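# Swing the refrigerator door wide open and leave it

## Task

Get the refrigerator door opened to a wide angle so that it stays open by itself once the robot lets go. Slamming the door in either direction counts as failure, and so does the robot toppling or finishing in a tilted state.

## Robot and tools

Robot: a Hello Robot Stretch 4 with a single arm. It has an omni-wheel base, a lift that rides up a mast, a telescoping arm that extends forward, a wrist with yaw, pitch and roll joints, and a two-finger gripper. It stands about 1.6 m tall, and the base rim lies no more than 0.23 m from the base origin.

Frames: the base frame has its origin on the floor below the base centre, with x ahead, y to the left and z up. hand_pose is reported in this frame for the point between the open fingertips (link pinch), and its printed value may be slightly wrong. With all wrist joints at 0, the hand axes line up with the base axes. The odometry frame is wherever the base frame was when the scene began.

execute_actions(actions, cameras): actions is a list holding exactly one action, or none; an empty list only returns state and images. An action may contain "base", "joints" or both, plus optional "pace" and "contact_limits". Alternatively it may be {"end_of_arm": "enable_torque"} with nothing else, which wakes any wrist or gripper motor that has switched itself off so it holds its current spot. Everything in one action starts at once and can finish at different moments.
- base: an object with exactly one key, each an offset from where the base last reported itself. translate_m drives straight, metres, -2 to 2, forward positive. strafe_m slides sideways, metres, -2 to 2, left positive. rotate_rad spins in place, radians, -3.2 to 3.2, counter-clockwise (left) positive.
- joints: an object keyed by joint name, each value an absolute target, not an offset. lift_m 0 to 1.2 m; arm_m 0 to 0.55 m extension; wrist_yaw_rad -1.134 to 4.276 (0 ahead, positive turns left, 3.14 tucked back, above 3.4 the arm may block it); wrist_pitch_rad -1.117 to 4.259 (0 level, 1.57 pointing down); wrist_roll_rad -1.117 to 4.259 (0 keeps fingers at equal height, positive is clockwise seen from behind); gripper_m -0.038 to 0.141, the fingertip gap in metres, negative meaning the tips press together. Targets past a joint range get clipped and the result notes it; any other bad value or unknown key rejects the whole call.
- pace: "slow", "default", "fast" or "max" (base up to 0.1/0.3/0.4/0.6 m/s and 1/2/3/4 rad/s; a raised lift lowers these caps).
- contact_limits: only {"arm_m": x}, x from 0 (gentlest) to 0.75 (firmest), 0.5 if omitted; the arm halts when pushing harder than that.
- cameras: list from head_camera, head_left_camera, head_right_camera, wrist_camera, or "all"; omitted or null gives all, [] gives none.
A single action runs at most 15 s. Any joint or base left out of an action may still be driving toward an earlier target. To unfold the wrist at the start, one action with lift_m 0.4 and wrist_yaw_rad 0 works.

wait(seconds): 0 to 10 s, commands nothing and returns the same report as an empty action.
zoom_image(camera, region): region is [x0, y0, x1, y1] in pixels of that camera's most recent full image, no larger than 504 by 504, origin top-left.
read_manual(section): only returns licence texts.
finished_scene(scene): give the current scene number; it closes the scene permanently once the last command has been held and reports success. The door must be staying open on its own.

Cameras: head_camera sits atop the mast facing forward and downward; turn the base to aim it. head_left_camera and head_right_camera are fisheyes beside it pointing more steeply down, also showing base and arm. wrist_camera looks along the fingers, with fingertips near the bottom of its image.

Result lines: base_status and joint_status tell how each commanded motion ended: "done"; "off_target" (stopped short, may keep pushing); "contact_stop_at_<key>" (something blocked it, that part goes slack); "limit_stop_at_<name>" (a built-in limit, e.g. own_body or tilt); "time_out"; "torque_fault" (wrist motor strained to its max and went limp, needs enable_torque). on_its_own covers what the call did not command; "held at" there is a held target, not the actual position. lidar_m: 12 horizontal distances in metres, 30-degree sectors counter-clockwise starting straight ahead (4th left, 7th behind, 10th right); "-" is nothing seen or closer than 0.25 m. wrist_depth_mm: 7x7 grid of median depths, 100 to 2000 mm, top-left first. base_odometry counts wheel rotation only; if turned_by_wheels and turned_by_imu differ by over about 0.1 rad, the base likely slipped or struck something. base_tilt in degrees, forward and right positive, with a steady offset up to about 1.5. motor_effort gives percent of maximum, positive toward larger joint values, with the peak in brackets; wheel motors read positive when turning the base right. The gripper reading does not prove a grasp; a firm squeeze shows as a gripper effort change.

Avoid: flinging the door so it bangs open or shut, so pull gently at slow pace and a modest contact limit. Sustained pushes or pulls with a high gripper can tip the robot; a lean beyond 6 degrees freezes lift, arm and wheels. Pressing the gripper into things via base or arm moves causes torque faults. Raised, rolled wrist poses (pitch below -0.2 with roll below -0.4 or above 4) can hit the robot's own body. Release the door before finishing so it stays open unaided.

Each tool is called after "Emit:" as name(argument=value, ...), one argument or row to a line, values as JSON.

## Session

Emit:
execute_actions(
  actions=[],
)

Scene clock: 0.00 s.
base_odometry: x=+0.000 y=+0.000 heading=+0.000 (m, m, rad; odometry frame)
turned_by_wheels: +0.000 (rad since the last result)
turned_by_imu: +0.000 (rad since the last result)
base_tilt: forward=+0.5 right=-0.5 (deg)
lidar_m: 1.87 0.62 0.61 0.65 0.94 1.34 1.41 2.15 3.34 3.16 1.89 2.36
base_status: not commanded
joint_positions: lift_m=+0.191 arm_m=+0.001 wrist_yaw_rad=+3.239 wrist_pitch_rad=-0.013 wrist_roll_rad=+0.015 gripper_m=+0.057
joint_status: not commanded
motor_effort: lift_m=+19 arm_m=+0 wrist_yaw_rad=+2 wrist_pitch_rad=-5 wrist_roll_rad=-1 gripper_m=-1 wheel_0=+0 wheel_1=-1 wheel_2=+1 (%)
hand_pose: x=-0.1236 y=+0.0589 z=+0.3727 quat_wxyz=(-0.049, +0.006, +0.008, +0.999) (m; base frame)
wrist_depth_mm: - 138 227 1863 1576 1336 1182 / - 107 136 1808 1537 1336 1205 / - 109 135 1756 1537 1336 1182 / - 116 135 1756 1576 1336 1182 / 135 134 - 1808 1537 1336 1182 / 226 1863 1464 1708 1397 1308 1182 / 1008 1060 976 1025 194 1118 1138
pictures: head_camera, head_left_camera, head_right_camera, wrist_camera
camera_calibration (this result's frames):
wrist_camera: T_world_to_cam=[[-0.0552904, 0.998317, -0.0174898, -0.0664836], [-0.0645144, -0.021052, -0.997695, 0.436187], [-0.996384, -0.0540346, 0.0655698, 0.0813634], [0, 0, 0, 1]] pos_world=[0.105534, 0.0799507, 0.428683]
Images, in order (width x height): head_camera 420x560, head_left_camera 420x672, head_right_camera 420x672, wrist_camera 616x392.

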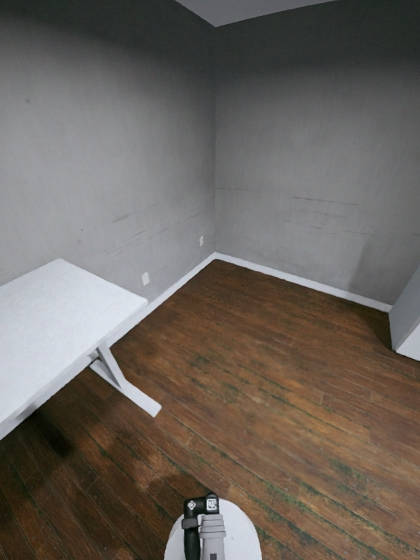

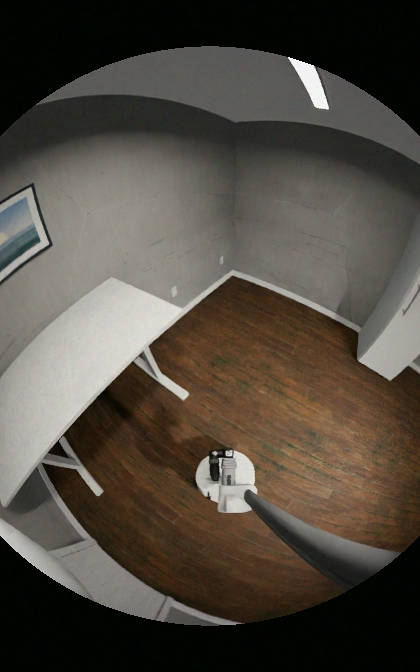

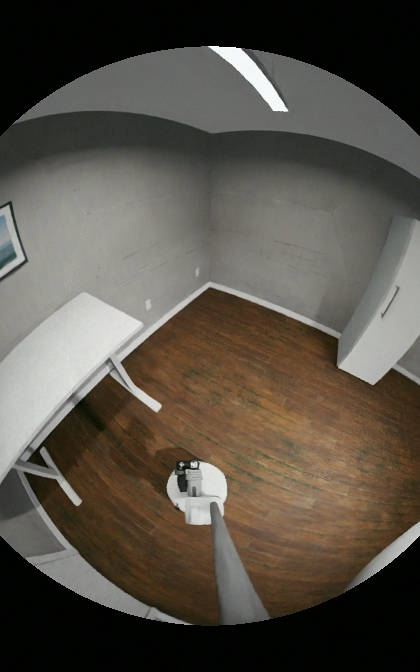

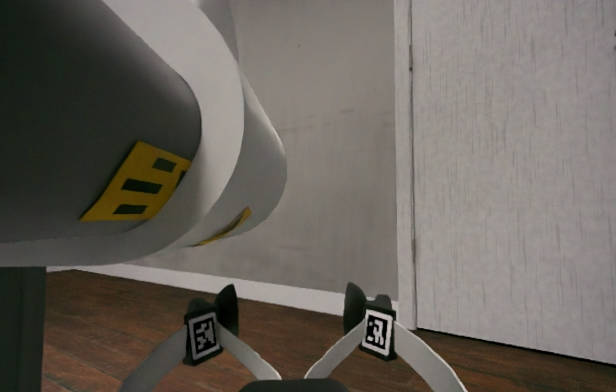

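Emit:
zoom_image(
  camera="head_right_camera",
  region=[300, 200, 420, 400],
)

Emit:
zoom_image(
  camera="head_left_camera",
  region=[300, 200, 420, 400],
)

Region (300, 200, 420, 400) of head_right_camera's 420x672 image, scaled by 2.520, with more detail than that image has; it fills the left 302 columns of this view, and the rest is white.

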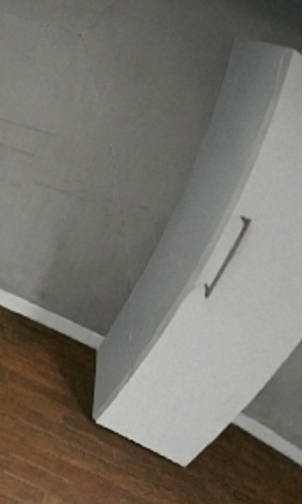

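Region (300, 200, 420, 400) of head_left_camera's 420x672 image, scaled by 2.520, with more detail than that image has; it fills the left 302 columns of this view, and the rest is white.

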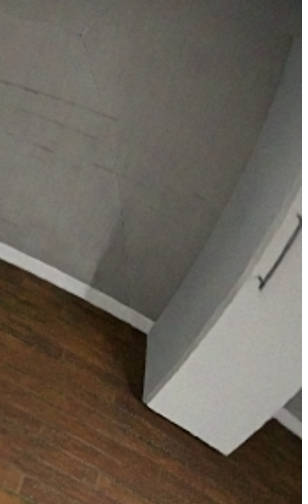

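Emit:
execute_actions(
  actions=[
    {"base": {"rotate_rad": -1.09}, "pace": "max"},
  ],
  cameras=["head_camera", "head_left_camera", "head_right_camera"],
)

Scene clock: 39.20 s.
base_odometry: x=+0.000 y=+0.000 heading=-1.090 (m, m, rad; odometry frame)
turned_by_wheels: -1.090 (rad since the last result)
turned_by_imu: -1.097 (rad since the last result)
base_tilt: forward=+0.5 right=-0.5 (deg)
lidar_m: 1.88 2.36 1.97 0.65 0.61 0.66 0.91 1.33 1.41 2.04 3.31 3.25
base_status: done
joint_positions: lift_m=+0.191 arm_m=+0.001 wrist_yaw_rad=+3.239 wrist_pitch_rad=-0.013 wrist_roll_rad=+0.015 gripper_m=+0.057
joint_status: not commanded
motor_effort: lift_m=+19(19) arm_m=+0(0) wrist_yaw_rad=+0(1) wrist_pitch_rad=-4(4) wrist_roll_rad=-1(2) gripper_m=-3(0) wheel_0=-1(12) wheel_1=-1(11) wheel_2=-2(10) (%)
hand_pose: x=-0.1236 y=+0.0589 z=+0.3727 quat_wxyz=(-0.049, +0.006, +0.008, +0.999) (m; base frame)
wrist_depth_mm: - 138 227 1756 1118 1042 976 / - 107 136 1708 1397 1537 1366 / - 109 135 1708 1921 1756 1397 / - 116 134 1708 1921 1708 1366 / 135 134 1464 1661 1863 1708 1366 / 226 1366 1430 1618 1336 1537 1366 / 1008 1060 976 1042 194 1138 1118
pictures: head_camera, head_left_camera, head_right_camera
Images, in order (width x height): head_camera 420x560, head_left_camera 420x672, head_right_camera 420x672.

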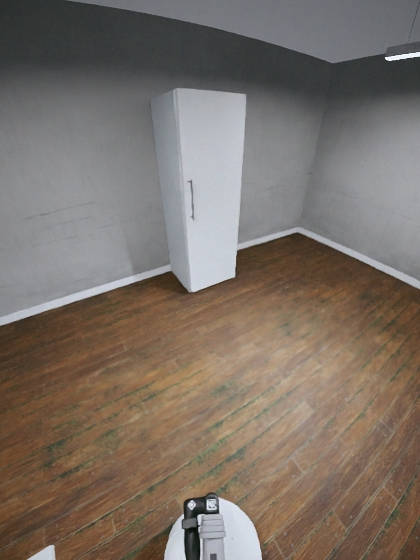

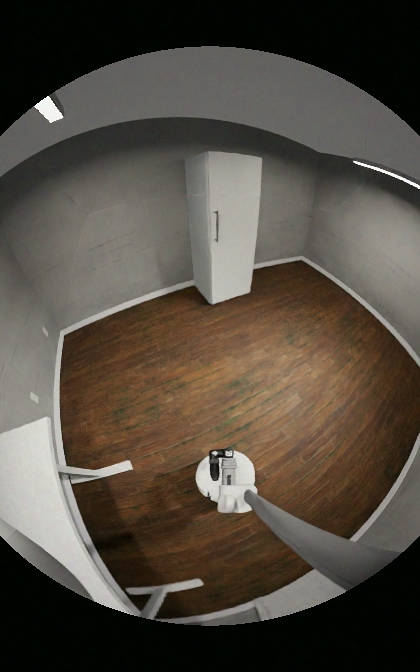

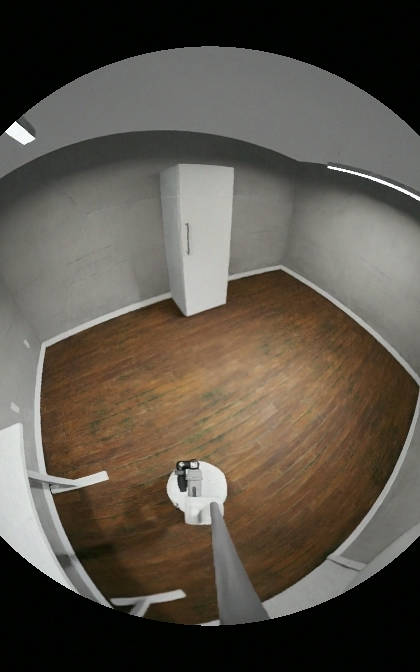

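Emit:
zoom_image(
  camera="head_camera",
  region=[140, 80, 260, 300],
)

Region (140, 80, 260, 300) of head_camera's 420x560 image, scaled by 2.291, with more detail than that image has; it fills the left 275 columns of this view, and the rest is white.

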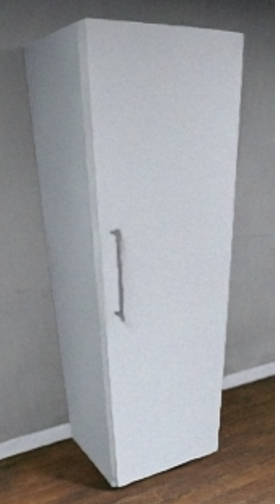

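Emit:
execute_actions(
  actions=[
    {"base": {"translate_m": 1.25}, "joints": {"lift_m": 0.78, "arm_m": 0.09, "wrist_yaw_rad": 0.6, "wrist_pitch_rad": 0.0, "wrist_roll_rad": 0.0, "gripper_m": 0.13}, "pace": "max"},
  ],
  cameras=["head_camera", "wrist_camera"],
)

Scene clock: 81.60 s.
base_odometry: x=+0.578 y=-1.108 heading=-1.090 (m, m, rad; odometry frame)
turned_by_wheels: +0.000 (rad since the last result)
turned_by_imu: -0.001 (rad since the last result)
base_tilt: forward=+0.6 right=-0.4 (deg)
lidar_m: 0.63 0.79 1.33 1.86 2.01 1.39 2.51 2.48 2.62 2.79 2.71 0.87
base_status: done
joint_positions: lift_m=+0.780 arm_m=+0.089 wrist_yaw_rad=+0.600 wrist_pitch_rad=+0.002 wrist_roll_rad=+0.000 gripper_m=+0.130
joint_status: all done
motor_effort: lift_m=+20(28) arm_m=+6(6) wrist_yaw_rad=+1(11) wrist_pitch_rad=-4(7) wrist_roll_rad=-3(4) gripper_m=+1(1) wheel_0=-1(11) wheel_1=+0(10) wheel_2=+0(15) (%)
hand_pose: x=+0.5473 y=+0.0908 z=+0.9575 quat_wxyz=(+0.955, +0.000, +0.001, +0.296) (m; base frame)
wrist_depth_mm: 1025 1025 1025 1008 357 351 351 / 1042 1025 1025 1025 357 349 349 / 1025 1008 991 991 353 351 345 / 1025 1025 1008 991 353 347 345 / 1025 1025 1008 991 349 347 345 / 1008 216 1008 991 290 345 342 / 1008 1008 991 164 347 345 342
pictures: head_camera, wrist_camera
camera_calibration (this result's frames):
wrist_camera: T_world_to_cam=[[0.529296, -0.848433, -0.00270498, -0.217417], [0.0419698, 0.0293669, -0.998687, 1.00171], [0.847399, 0.528487, 0.0511524, -0.334965], [0, 0, 0, 1]] pos_world=[0.356885, -0.0368562, 1.01694]
Images, in order (width x height): head_camera 420x560, wrist_camera 616x392.

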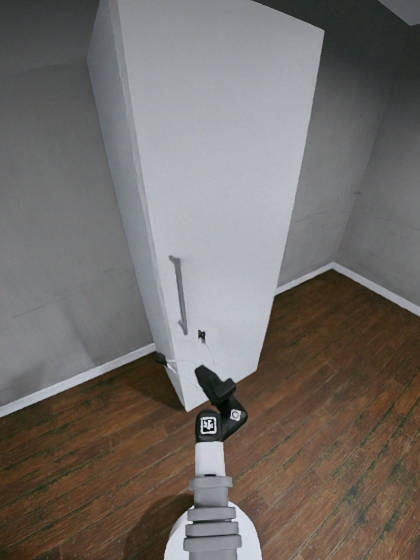

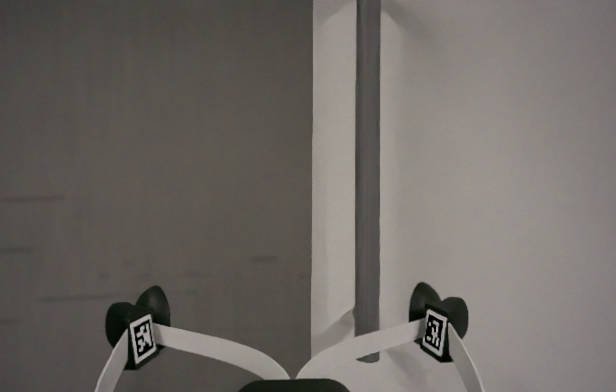

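Emit:
execute_actions(
  actions=[
    {"joints": {"lift_m": 0.79, "arm_m": 0.207, "gripper_m": 0.065}, "pace": "fast"},
  ],
  cameras=["wrist_camera"],
)

Scene clock: 92.60 s.
base_odometry: x=+0.578 y=-1.108 heading=-1.090 (m, m, rad; odometry frame)
turned_by_wheels: +0.000 (rad since the last result)
turned_by_imu: +0.000 (rad since the last result)
base_tilt: forward=+0.7 right=-0.5 (deg)
lidar_m: 0.63 0.80 1.33 1.86 2.01 1.39 2.49 2.48 2.61 2.79 2.71 0.87
base_status: not commanded
joint_positions: lift_m=+0.790 arm_m=+0.206 wrist_yaw_rad=+0.600 wrist_pitch_rad=+0.002 wrist_roll_rad=+0.000 gripper_m=+0.065
joint_status: all done
motor_effort: lift_m=+21(22) arm_m=+6(7) wrist_yaw_rad=+1(1) wrist_pitch_rad=-4(4) wrist_roll_rad=-2(2) gripper_m=+0(1) wheel_0=-1(1) wheel_1=+0(0) wheel_2=+0(0) (%)
hand_pose: x=+0.6643 y=+0.0907 z=+0.9674 quat_wxyz=(+0.955, +0.000, +0.001, +0.295) (m; base frame)
wrist_depth_mm: 946 931 917 254 253 252 247 / 917 904 917 253 252 249 247 / 917 917 904 253 251 248 246 / 931 917 904 252 250 247 245 / 931 891 891 250 249 246 245 / 917 891 252 249 247 245 243 / 904 917 251 187 245 243 242
pictures: wrist_camera
camera_calibration (this result's frames):
wrist_camera: T_world_to_cam=[[0.529145, -0.848527, -0.00269104, -0.279252], [0.0419629, 0.0293355, -0.998688, 1.00669], [0.847493, 0.528338, 0.0511294, -0.434593], [0, 0, 0, 1]] pos_world=[0.473836, -0.036872, 1.02684]
Images, in order (width x height): wrist_camera 616x392.

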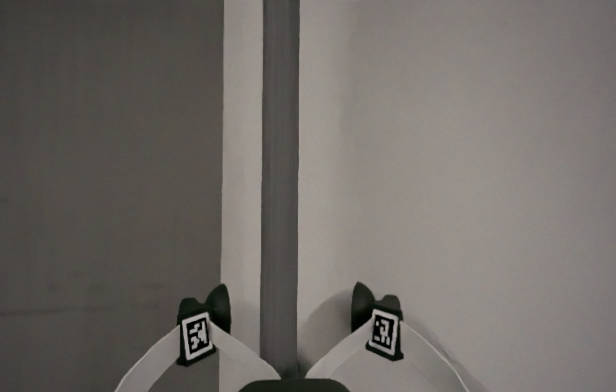

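Emit:
execute_actions(
  actions=[
    {"joints": {"arm_m": 0.21, "wrist_yaw_rad": 0.625, "gripper_m": -0.03}, "pace": "fast"},
  ],
  cameras=["wrist_camera"],
)

Scene clock: 96.87 s.
base_odometry: x=+0.578 y=-1.109 heading=-1.089 (m, m, rad; odometry frame)
turned_by_wheels: +0.001 (rad since the last result)
turned_by_imu: +0.001 (rad since the last result)
base_tilt: forward=+0.7 right=-0.6 (deg)
lidar_m: 0.62 0.80 1.31 1.85 2.01 1.36 2.51 2.48 2.61 2.80 2.72 0.88
base_status: not commanded
joint_positions: lift_m=+0.790 arm_m=+0.210 wrist_yaw_rad=+0.630 wrist_pitch_rad=+0.003 wrist_roll_rad=+0.000 gripper_m=-0.029
joint_status: all done
on_its_own: wrist_yaw_rad is at rest, and its effort (-15) is outside its rest range (-13 to +13)
motor_effort: lift_m=+21(21) arm_m=-1(8) wrist_yaw_rad=-15(15) wrist_pitch_rad=-6(6) wrist_roll_rad=-2(2) gripper_m=-20(21) wheel_0=+3(3) wheel_1=-1(0) wheel_2=+12(12) (%)
hand_pose: x=+0.6658 y=+0.0994 z=+0.9673 quat_wxyz=(+0.951, +0.000, +0.001, +0.310) (m; base frame)
wrist_depth_mm: 960 931 904 244 242 237 233 / 960 946 917 243 240 236 231 / 946 931 891 241 239 235 231 / 946 917 904 240 237 234 230 / 931 931 904 240 237 233 229 / 904 917 891 187 236 232 229 / 917 917 178 177 178 230 227
pictures: wrist_camera
camera_calibration (this result's frames):
wrist_camera: T_world_to_cam=[[0.554615, -0.832103, -0.0026696, -0.291278], [0.0406389, 0.0302909, -0.998715, 1.00704], [0.831114, 0.553794, 0.0506156, -0.431532], [0, 0, 0, 1]] pos_world=[0.479275, -0.0338976, 1.02681]
Images, in order (width x height): wrist_camera 616x392.

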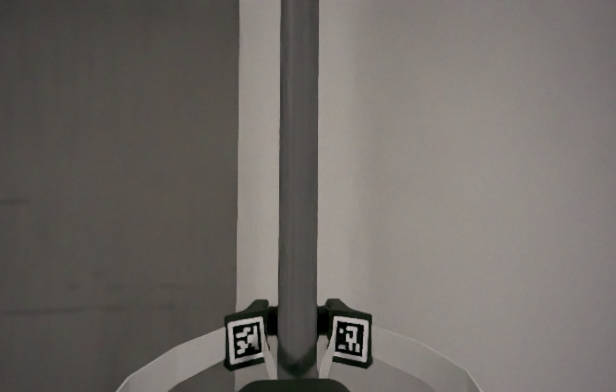

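Emit:
execute_actions(
  actions=[
    {"base": {"strafe_m": -0.08}, "joints": {"arm_m": 0.13}, "contact_limits": {"arm_m": 0.75}, "pace": "max"},
  ],
  cameras=["wrist_camera", "head_camera"],
)

Scene clock: 107.07 s.
base_odometry: x=+0.507 y=-1.146 heading=-1.088 (m, m, rad; odometry frame)
turned_by_wheels: +0.001 (rad since the last result)
turned_by_imu: -0.004 (rad since the last result)
base_tilt: forward=+0.6 right=-0.4 (deg)
lidar_m: 0.52 0.57 1.36 1.92 2.08 1.42 2.52 2.45 2.60 2.72 2.64 0.92
base_status: done
joint_positions: lift_m=+0.790 arm_m=+0.130 wrist_yaw_rad=+0.630 wrist_pitch_rad=+0.002 wrist_roll_rad=+0.000 gripper_m=-0.030
joint_status: all done
motor_effort: lift_m=+21(22) arm_m=-2(21) wrist_yaw_rad=-13(17) wrist_pitch_rad=-3(8) wrist_roll_rad=-3(3) gripper_m=-13(29) wheel_0=+2(16) wheel_1=+3(21) wheel_2=+2(23) (%)
contact_limits: arm_m 0.75
hand_pose: x=+0.5859 y=+0.0992 z=+0.9675 quat_wxyz=(+0.951, +0.000, +0.001, +0.310) (m; base frame)
wrist_depth_mm: 1042 1042 237 243 250 257 264 / 1060 1025 236 242 249 256 263 / 1060 1008 236 240 248 255 262 / 1042 1025 234 239 246 254 262 / 1042 1008 233 238 246 253 259 / 1042 1008 231 184 244 252 258 / 1025 1025 177 178 172 251 257
pictures: head_camera, wrist_camera
camera_calibration (this result's frames):
wrist_camera: T_world_to_cam=[[0.554135, -0.832423, -0.00257962, -0.246912], [0.0412417, 0.030549, -0.998682, 1.01009], [0.831405, 0.553298, 0.0512588, -0.365845], [0, 0, 0, 1]] pos_world=[0.39933, -0.033971, 1.02687]
Images, in order (width x height): head_camera 420x560, wrist_camera 616x392.

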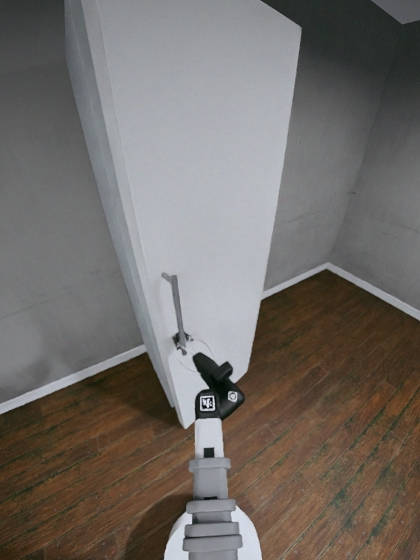

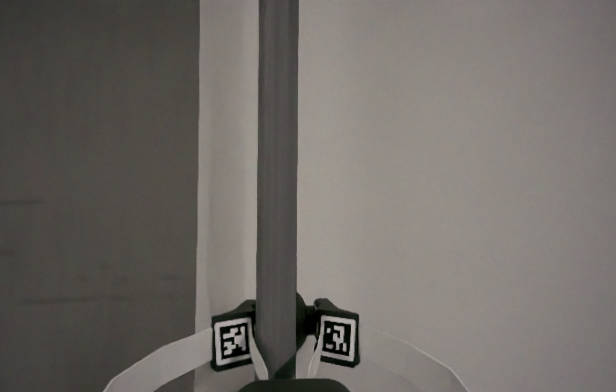

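Emit:
execute_actions(
  actions=[
    {"base": {"strafe_m": -0.54}, "joints": {"arm_m": 0.0}},
  ],
  cameras=["wrist_camera", "head_camera"],
)

Scene clock: 121.63 s.
base_odometry: x=+0.029 y=-1.396 heading=-1.088 (m, m, rad; odometry frame)
turned_by_wheels: +0.001 (rad since the last result)
turned_by_imu: -0.028 (rad since the last result)
base_tilt: forward=+0.7 right=-0.5 (deg)
lidar_m: 0.39 0.37 1.03 2.18 1.82 1.85 2.29 2.21 2.28 2.27 2.18 2.21
base_status: done
joint_positions: lift_m=+0.790 arm_m=+0.002 wrist_yaw_rad=+0.629 wrist_pitch_rad=+0.003 wrist_roll_rad=-0.001 gripper_m=-0.029
joint_status: all done
joint sent to its limit — the command would take arm_m past its lower limit, so that joint was sent only as far as its limit.
motor_effort: lift_m=+21(20) arm_m=-8(15) wrist_yaw_rad=-13(50) wrist_pitch_rad=-7(11) wrist_roll_rad=+0(0) gripper_m=-20(25) wheel_0=+1(8) wheel_1=-4(18) wheel_2=+13(17) (%)
hand_pose: x=+0.4580 y=+0.0991 z=+0.9672 quat_wxyz=(+0.951, -0.001, +0.001, +0.310) (m; base frame)
wrist_depth_mm: 1430 177 215 274 1366 1336 1336 / 1397 176 215 273 1366 1336 1308 / 1397 175 213 273 1366 1308 1308 / 1397 174 213 271 1336 1336 1281 / 1397 173 214 271 1308 1336 1281 / 188 172 193 185 1336 1336 1308 / 187 168 177 180 178 1308 1281
pictures: head_camera, wrist_camera
camera_calibration (this result's frames):
wrist_camera: T_world_to_cam=[[0.553874, -0.832599, -0.00175324, -0.176748], [0.0407754, 0.0292283, -0.998741, 1.01546], [0.831602, 0.553105, 0.0501383, -0.258387], [0, 0, 0, 1]] pos_world=[0.271366, -0.0339248, 1.02683]
Images, in order (width x height): head_camera 420x560, wrist_camera 616x392.

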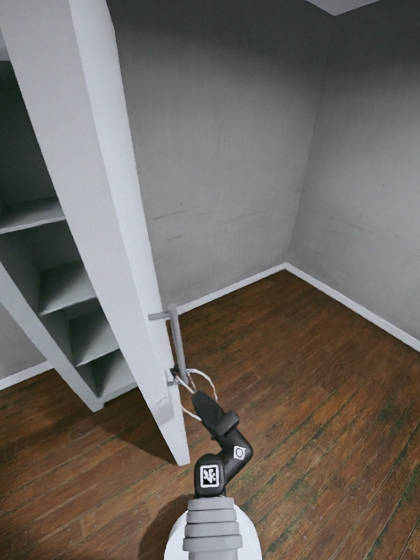

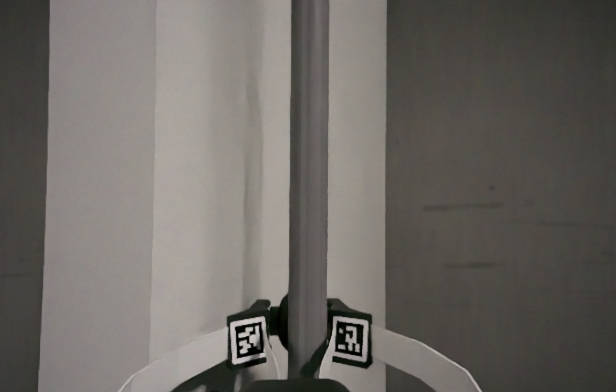

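Emit:
execute_actions(
  actions=[
    {"base": {"strafe_m": -0.115}, "joints": {"arm_m": 0.063, "gripper_m": 0.05}},
  ],
  cameras=["wrist_camera", "head_camera"],
)

Scene clock: 140.87 s.
base_odometry: x=-0.073 y=-1.450 heading=-1.088 (m, m, rad; odometry frame)
turned_by_wheels: +0.000 (rad since the last result)
turned_by_imu: +0.000 (rad since the last result)
base_tilt: forward=+0.6 right=-0.5 (deg)
lidar_m: 0.46 0.41 1.07 2.29 1.91 1.95 2.23 2.14 2.24 2.15 2.07 2.15
base_status: done
joint_positions: lift_m=+0.790 arm_m=+0.062 wrist_yaw_rad=+0.625 wrist_pitch_rad=+0.002 wrist_roll_rad=+0.000 gripper_m=+0.050
joint_status: all done
motor_effort: lift_m=+20(20) arm_m=+5(9) wrist_yaw_rad=-1(29) wrist_pitch_rad=-4(7) wrist_roll_rad=+0(1) gripper_m=-1(17) wheel_0=+1(14) wheel_1=-1(11) wheel_2=-1(12) (%)
hand_pose: x=+0.5181 y=+0.0980 z=+0.9674 quat_wxyz=(+0.952, +0.000, +0.001, +0.308) (m; base frame)
wrist_depth_mm: 163 165 264 676 1397 1397 1336 / 163 164 265 661 1336 1366 1336 / 162 165 265 676 1336 1366 1336 / 162 165 265 676 1366 1366 1336 / 160 165 244 683 1336 1336 1308 / 160 166 211 554 1366 1336 1336 / 159 156 191 182 1336 1336 1336
pictures: head_camera, wrist_camera
camera_calibration (this result's frames):
wrist_camera: T_world_to_cam=[[0.550532, -0.834812, -0.00205002, -0.208787], [0.0414669, 0.0297986, -0.998695, 1.01284], [0.833784, 0.549729, 0.0510221, -0.309458], [0, 0, 0, 1]] pos_world=[0.330965, -0.0343608, 1.02688]
Images, in order (width x height): head_camera 420x560, wrist_camera 616x392.

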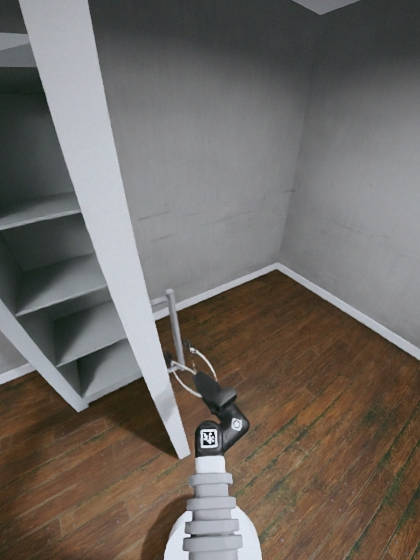

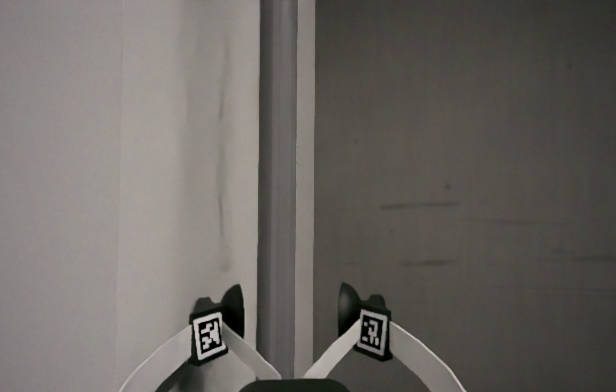

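Emit:
execute_actions(
  actions=[
    {"base": {"strafe_m": -0.08}, "joints": {"arm_m": 0.002}, "pace": "max"},
  ],
  cameras=["wrist_camera", "head_camera"],
)

Scene clock: 148.73 s.
base_odometry: x=-0.144 y=-1.487 heading=-1.088 (m, m, rad; odometry frame)
turned_by_wheels: +0.000 (rad since the last result)
turned_by_imu: +0.000 (rad since the last result)
base_tilt: forward=+0.5 right=-0.5 (deg)
lidar_m: 1.70 0.44 1.13 2.33 1.97 2.04 2.22 2.11 2.18 2.09 2.00 2.06
base_status: done
joint_positions: lift_m=+0.790 arm_m=+0.003 wrist_yaw_rad=+0.625 wrist_pitch_rad=+0.002 wrist_roll_rad=+0.000 gripper_m=+0.050
joint_status: all done
motor_effort: lift_m=+20(20) arm_m=-6(7) wrist_yaw_rad=+0(8) wrist_pitch_rad=-5(5) wrist_roll_rad=+0(1) gripper_m=-2(3) wheel_0=-2(11) wheel_1=+2(11) wheel_2=+0(0) (%)
hand_pose: x=+0.4591 y=+0.0979 z=+0.9674 quat_wxyz=(+0.952, +0.000, +0.001, +0.307) (m; base frame)
wrist_depth_mm: 264 264 357 1464 1499 1430 1430 / 263 264 359 1464 1499 1464 1464 / 262 263 357 1499 1464 1430 1430 / 260 264 357 1464 1464 1430 1430 / 258 264 359 1464 1430 1430 1430 / 257 265 334 1281 1430 1430 1397 / 256 250 193 723 1397 1430 1397
pictures: head_camera, wrist_camera
camera_calibration (this result's frames):
wrist_camera: T_world_to_cam=[[0.550121, -0.835082, -0.00205142, -0.176174], [0.0415107, 0.029799, -0.998694, 1.01528], [0.834053, 0.549317, 0.051058, -0.260257], [0, 0, 0, 1]] pos_world=[0.27184, -0.0344103, 1.02688]
Images, in order (width x height): head_camera 420x560, wrist_camera 616x392.

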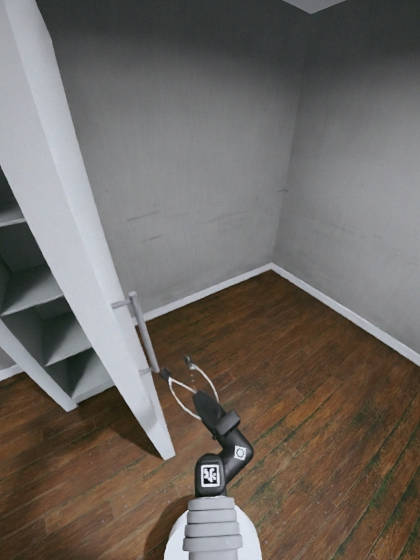

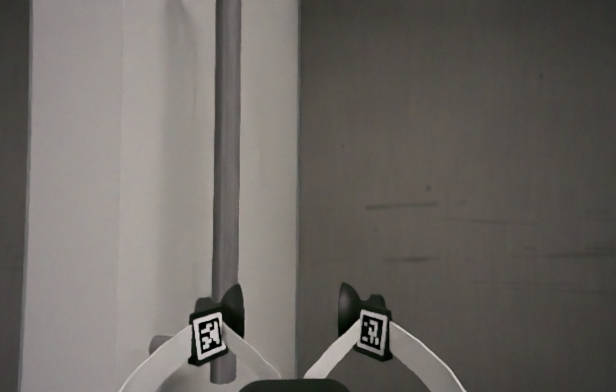

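Emit:
execute_actions(
  actions=[],
  cameras=["wrist_camera", "head_left_camera"],
)

Scene clock: 150.93 s.
base_odometry: x=-0.144 y=-1.487 heading=-1.088 (m, m, rad; odometry frame)
turned_by_wheels: +0.000 (rad since the last result)
turned_by_imu: +0.000 (rad since the last result)
base_tilt: forward=+0.6 right=-0.4 (deg)
lidar_m: 1.71 0.44 1.12 2.33 1.96 2.03 2.22 2.10 2.14 2.08 1.99 2.09
base_status: done
joint_positions: lift_m=+0.790 arm_m=+0.003 wrist_yaw_rad=+0.625 wrist_pitch_rad=+0.002 wrist_roll_rad=+0.000 gripper_m=+0.050
joint_status: all done
motor_effort: lift_m=+21(20) arm_m=-6(7) wrist_yaw_rad=+1(8) wrist_pitch_rad=-5(5) wrist_roll_rad=+0(1) gripper_m=+0(3) wheel_0=-2(11) wheel_1=+2(11) wheel_2=+0(0) (%)
hand_pose: x=+0.4591 y=+0.0979 z=+0.9674 quat_wxyz=(+0.952, +0.000, +0.001, +0.307) (m; base frame)
wrist_depth_mm: 264 264 357 1464 1464 1464 1464 / 263 263 357 1499 1464 1430 1397 / 262 263 357 1499 1464 1430 1397 / 260 263 357 1430 1464 1430 1430 / 258 264 355 1464 1430 1464 1464 / 257 264 334 842 1430 1397 1397 / 256 250 193 723 1430 1430 1430
pictures: head_left_camera, wrist_camera
camera_calibration (this result's frames):
wrist_camera: T_world_to_cam=[[0.550121, -0.835082, -0.00205154, -0.176174], [0.0415106, 0.0297991, -0.998694, 1.01528], [0.834052, 0.549317, 0.0510579, -0.260257], [0, 0, 0, 1]] pos_world=[0.27184, -0.0344103, 1.02688]
Images, in order (width x height): head_left_camera 420x672, wrist_camera 616x392.

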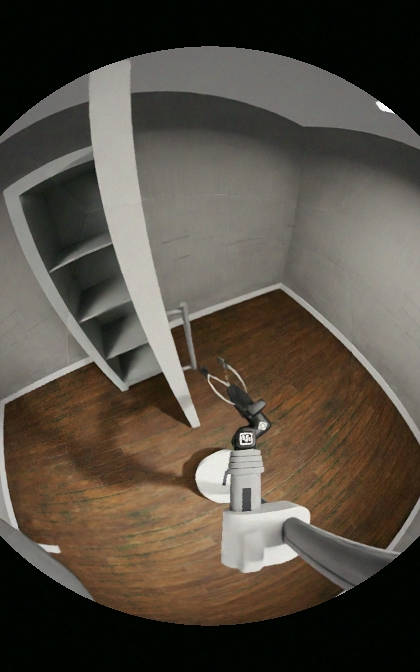

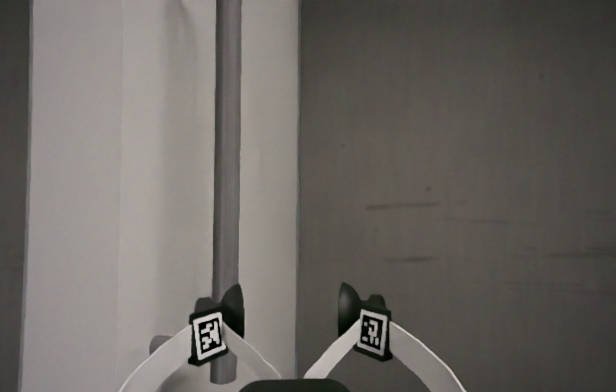

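The door is stationary at about 83°, close to its stop, and the gripper is clear of it.

Emit:
finished_scene(
  scene=2,
)

The scene is finished: the task was done.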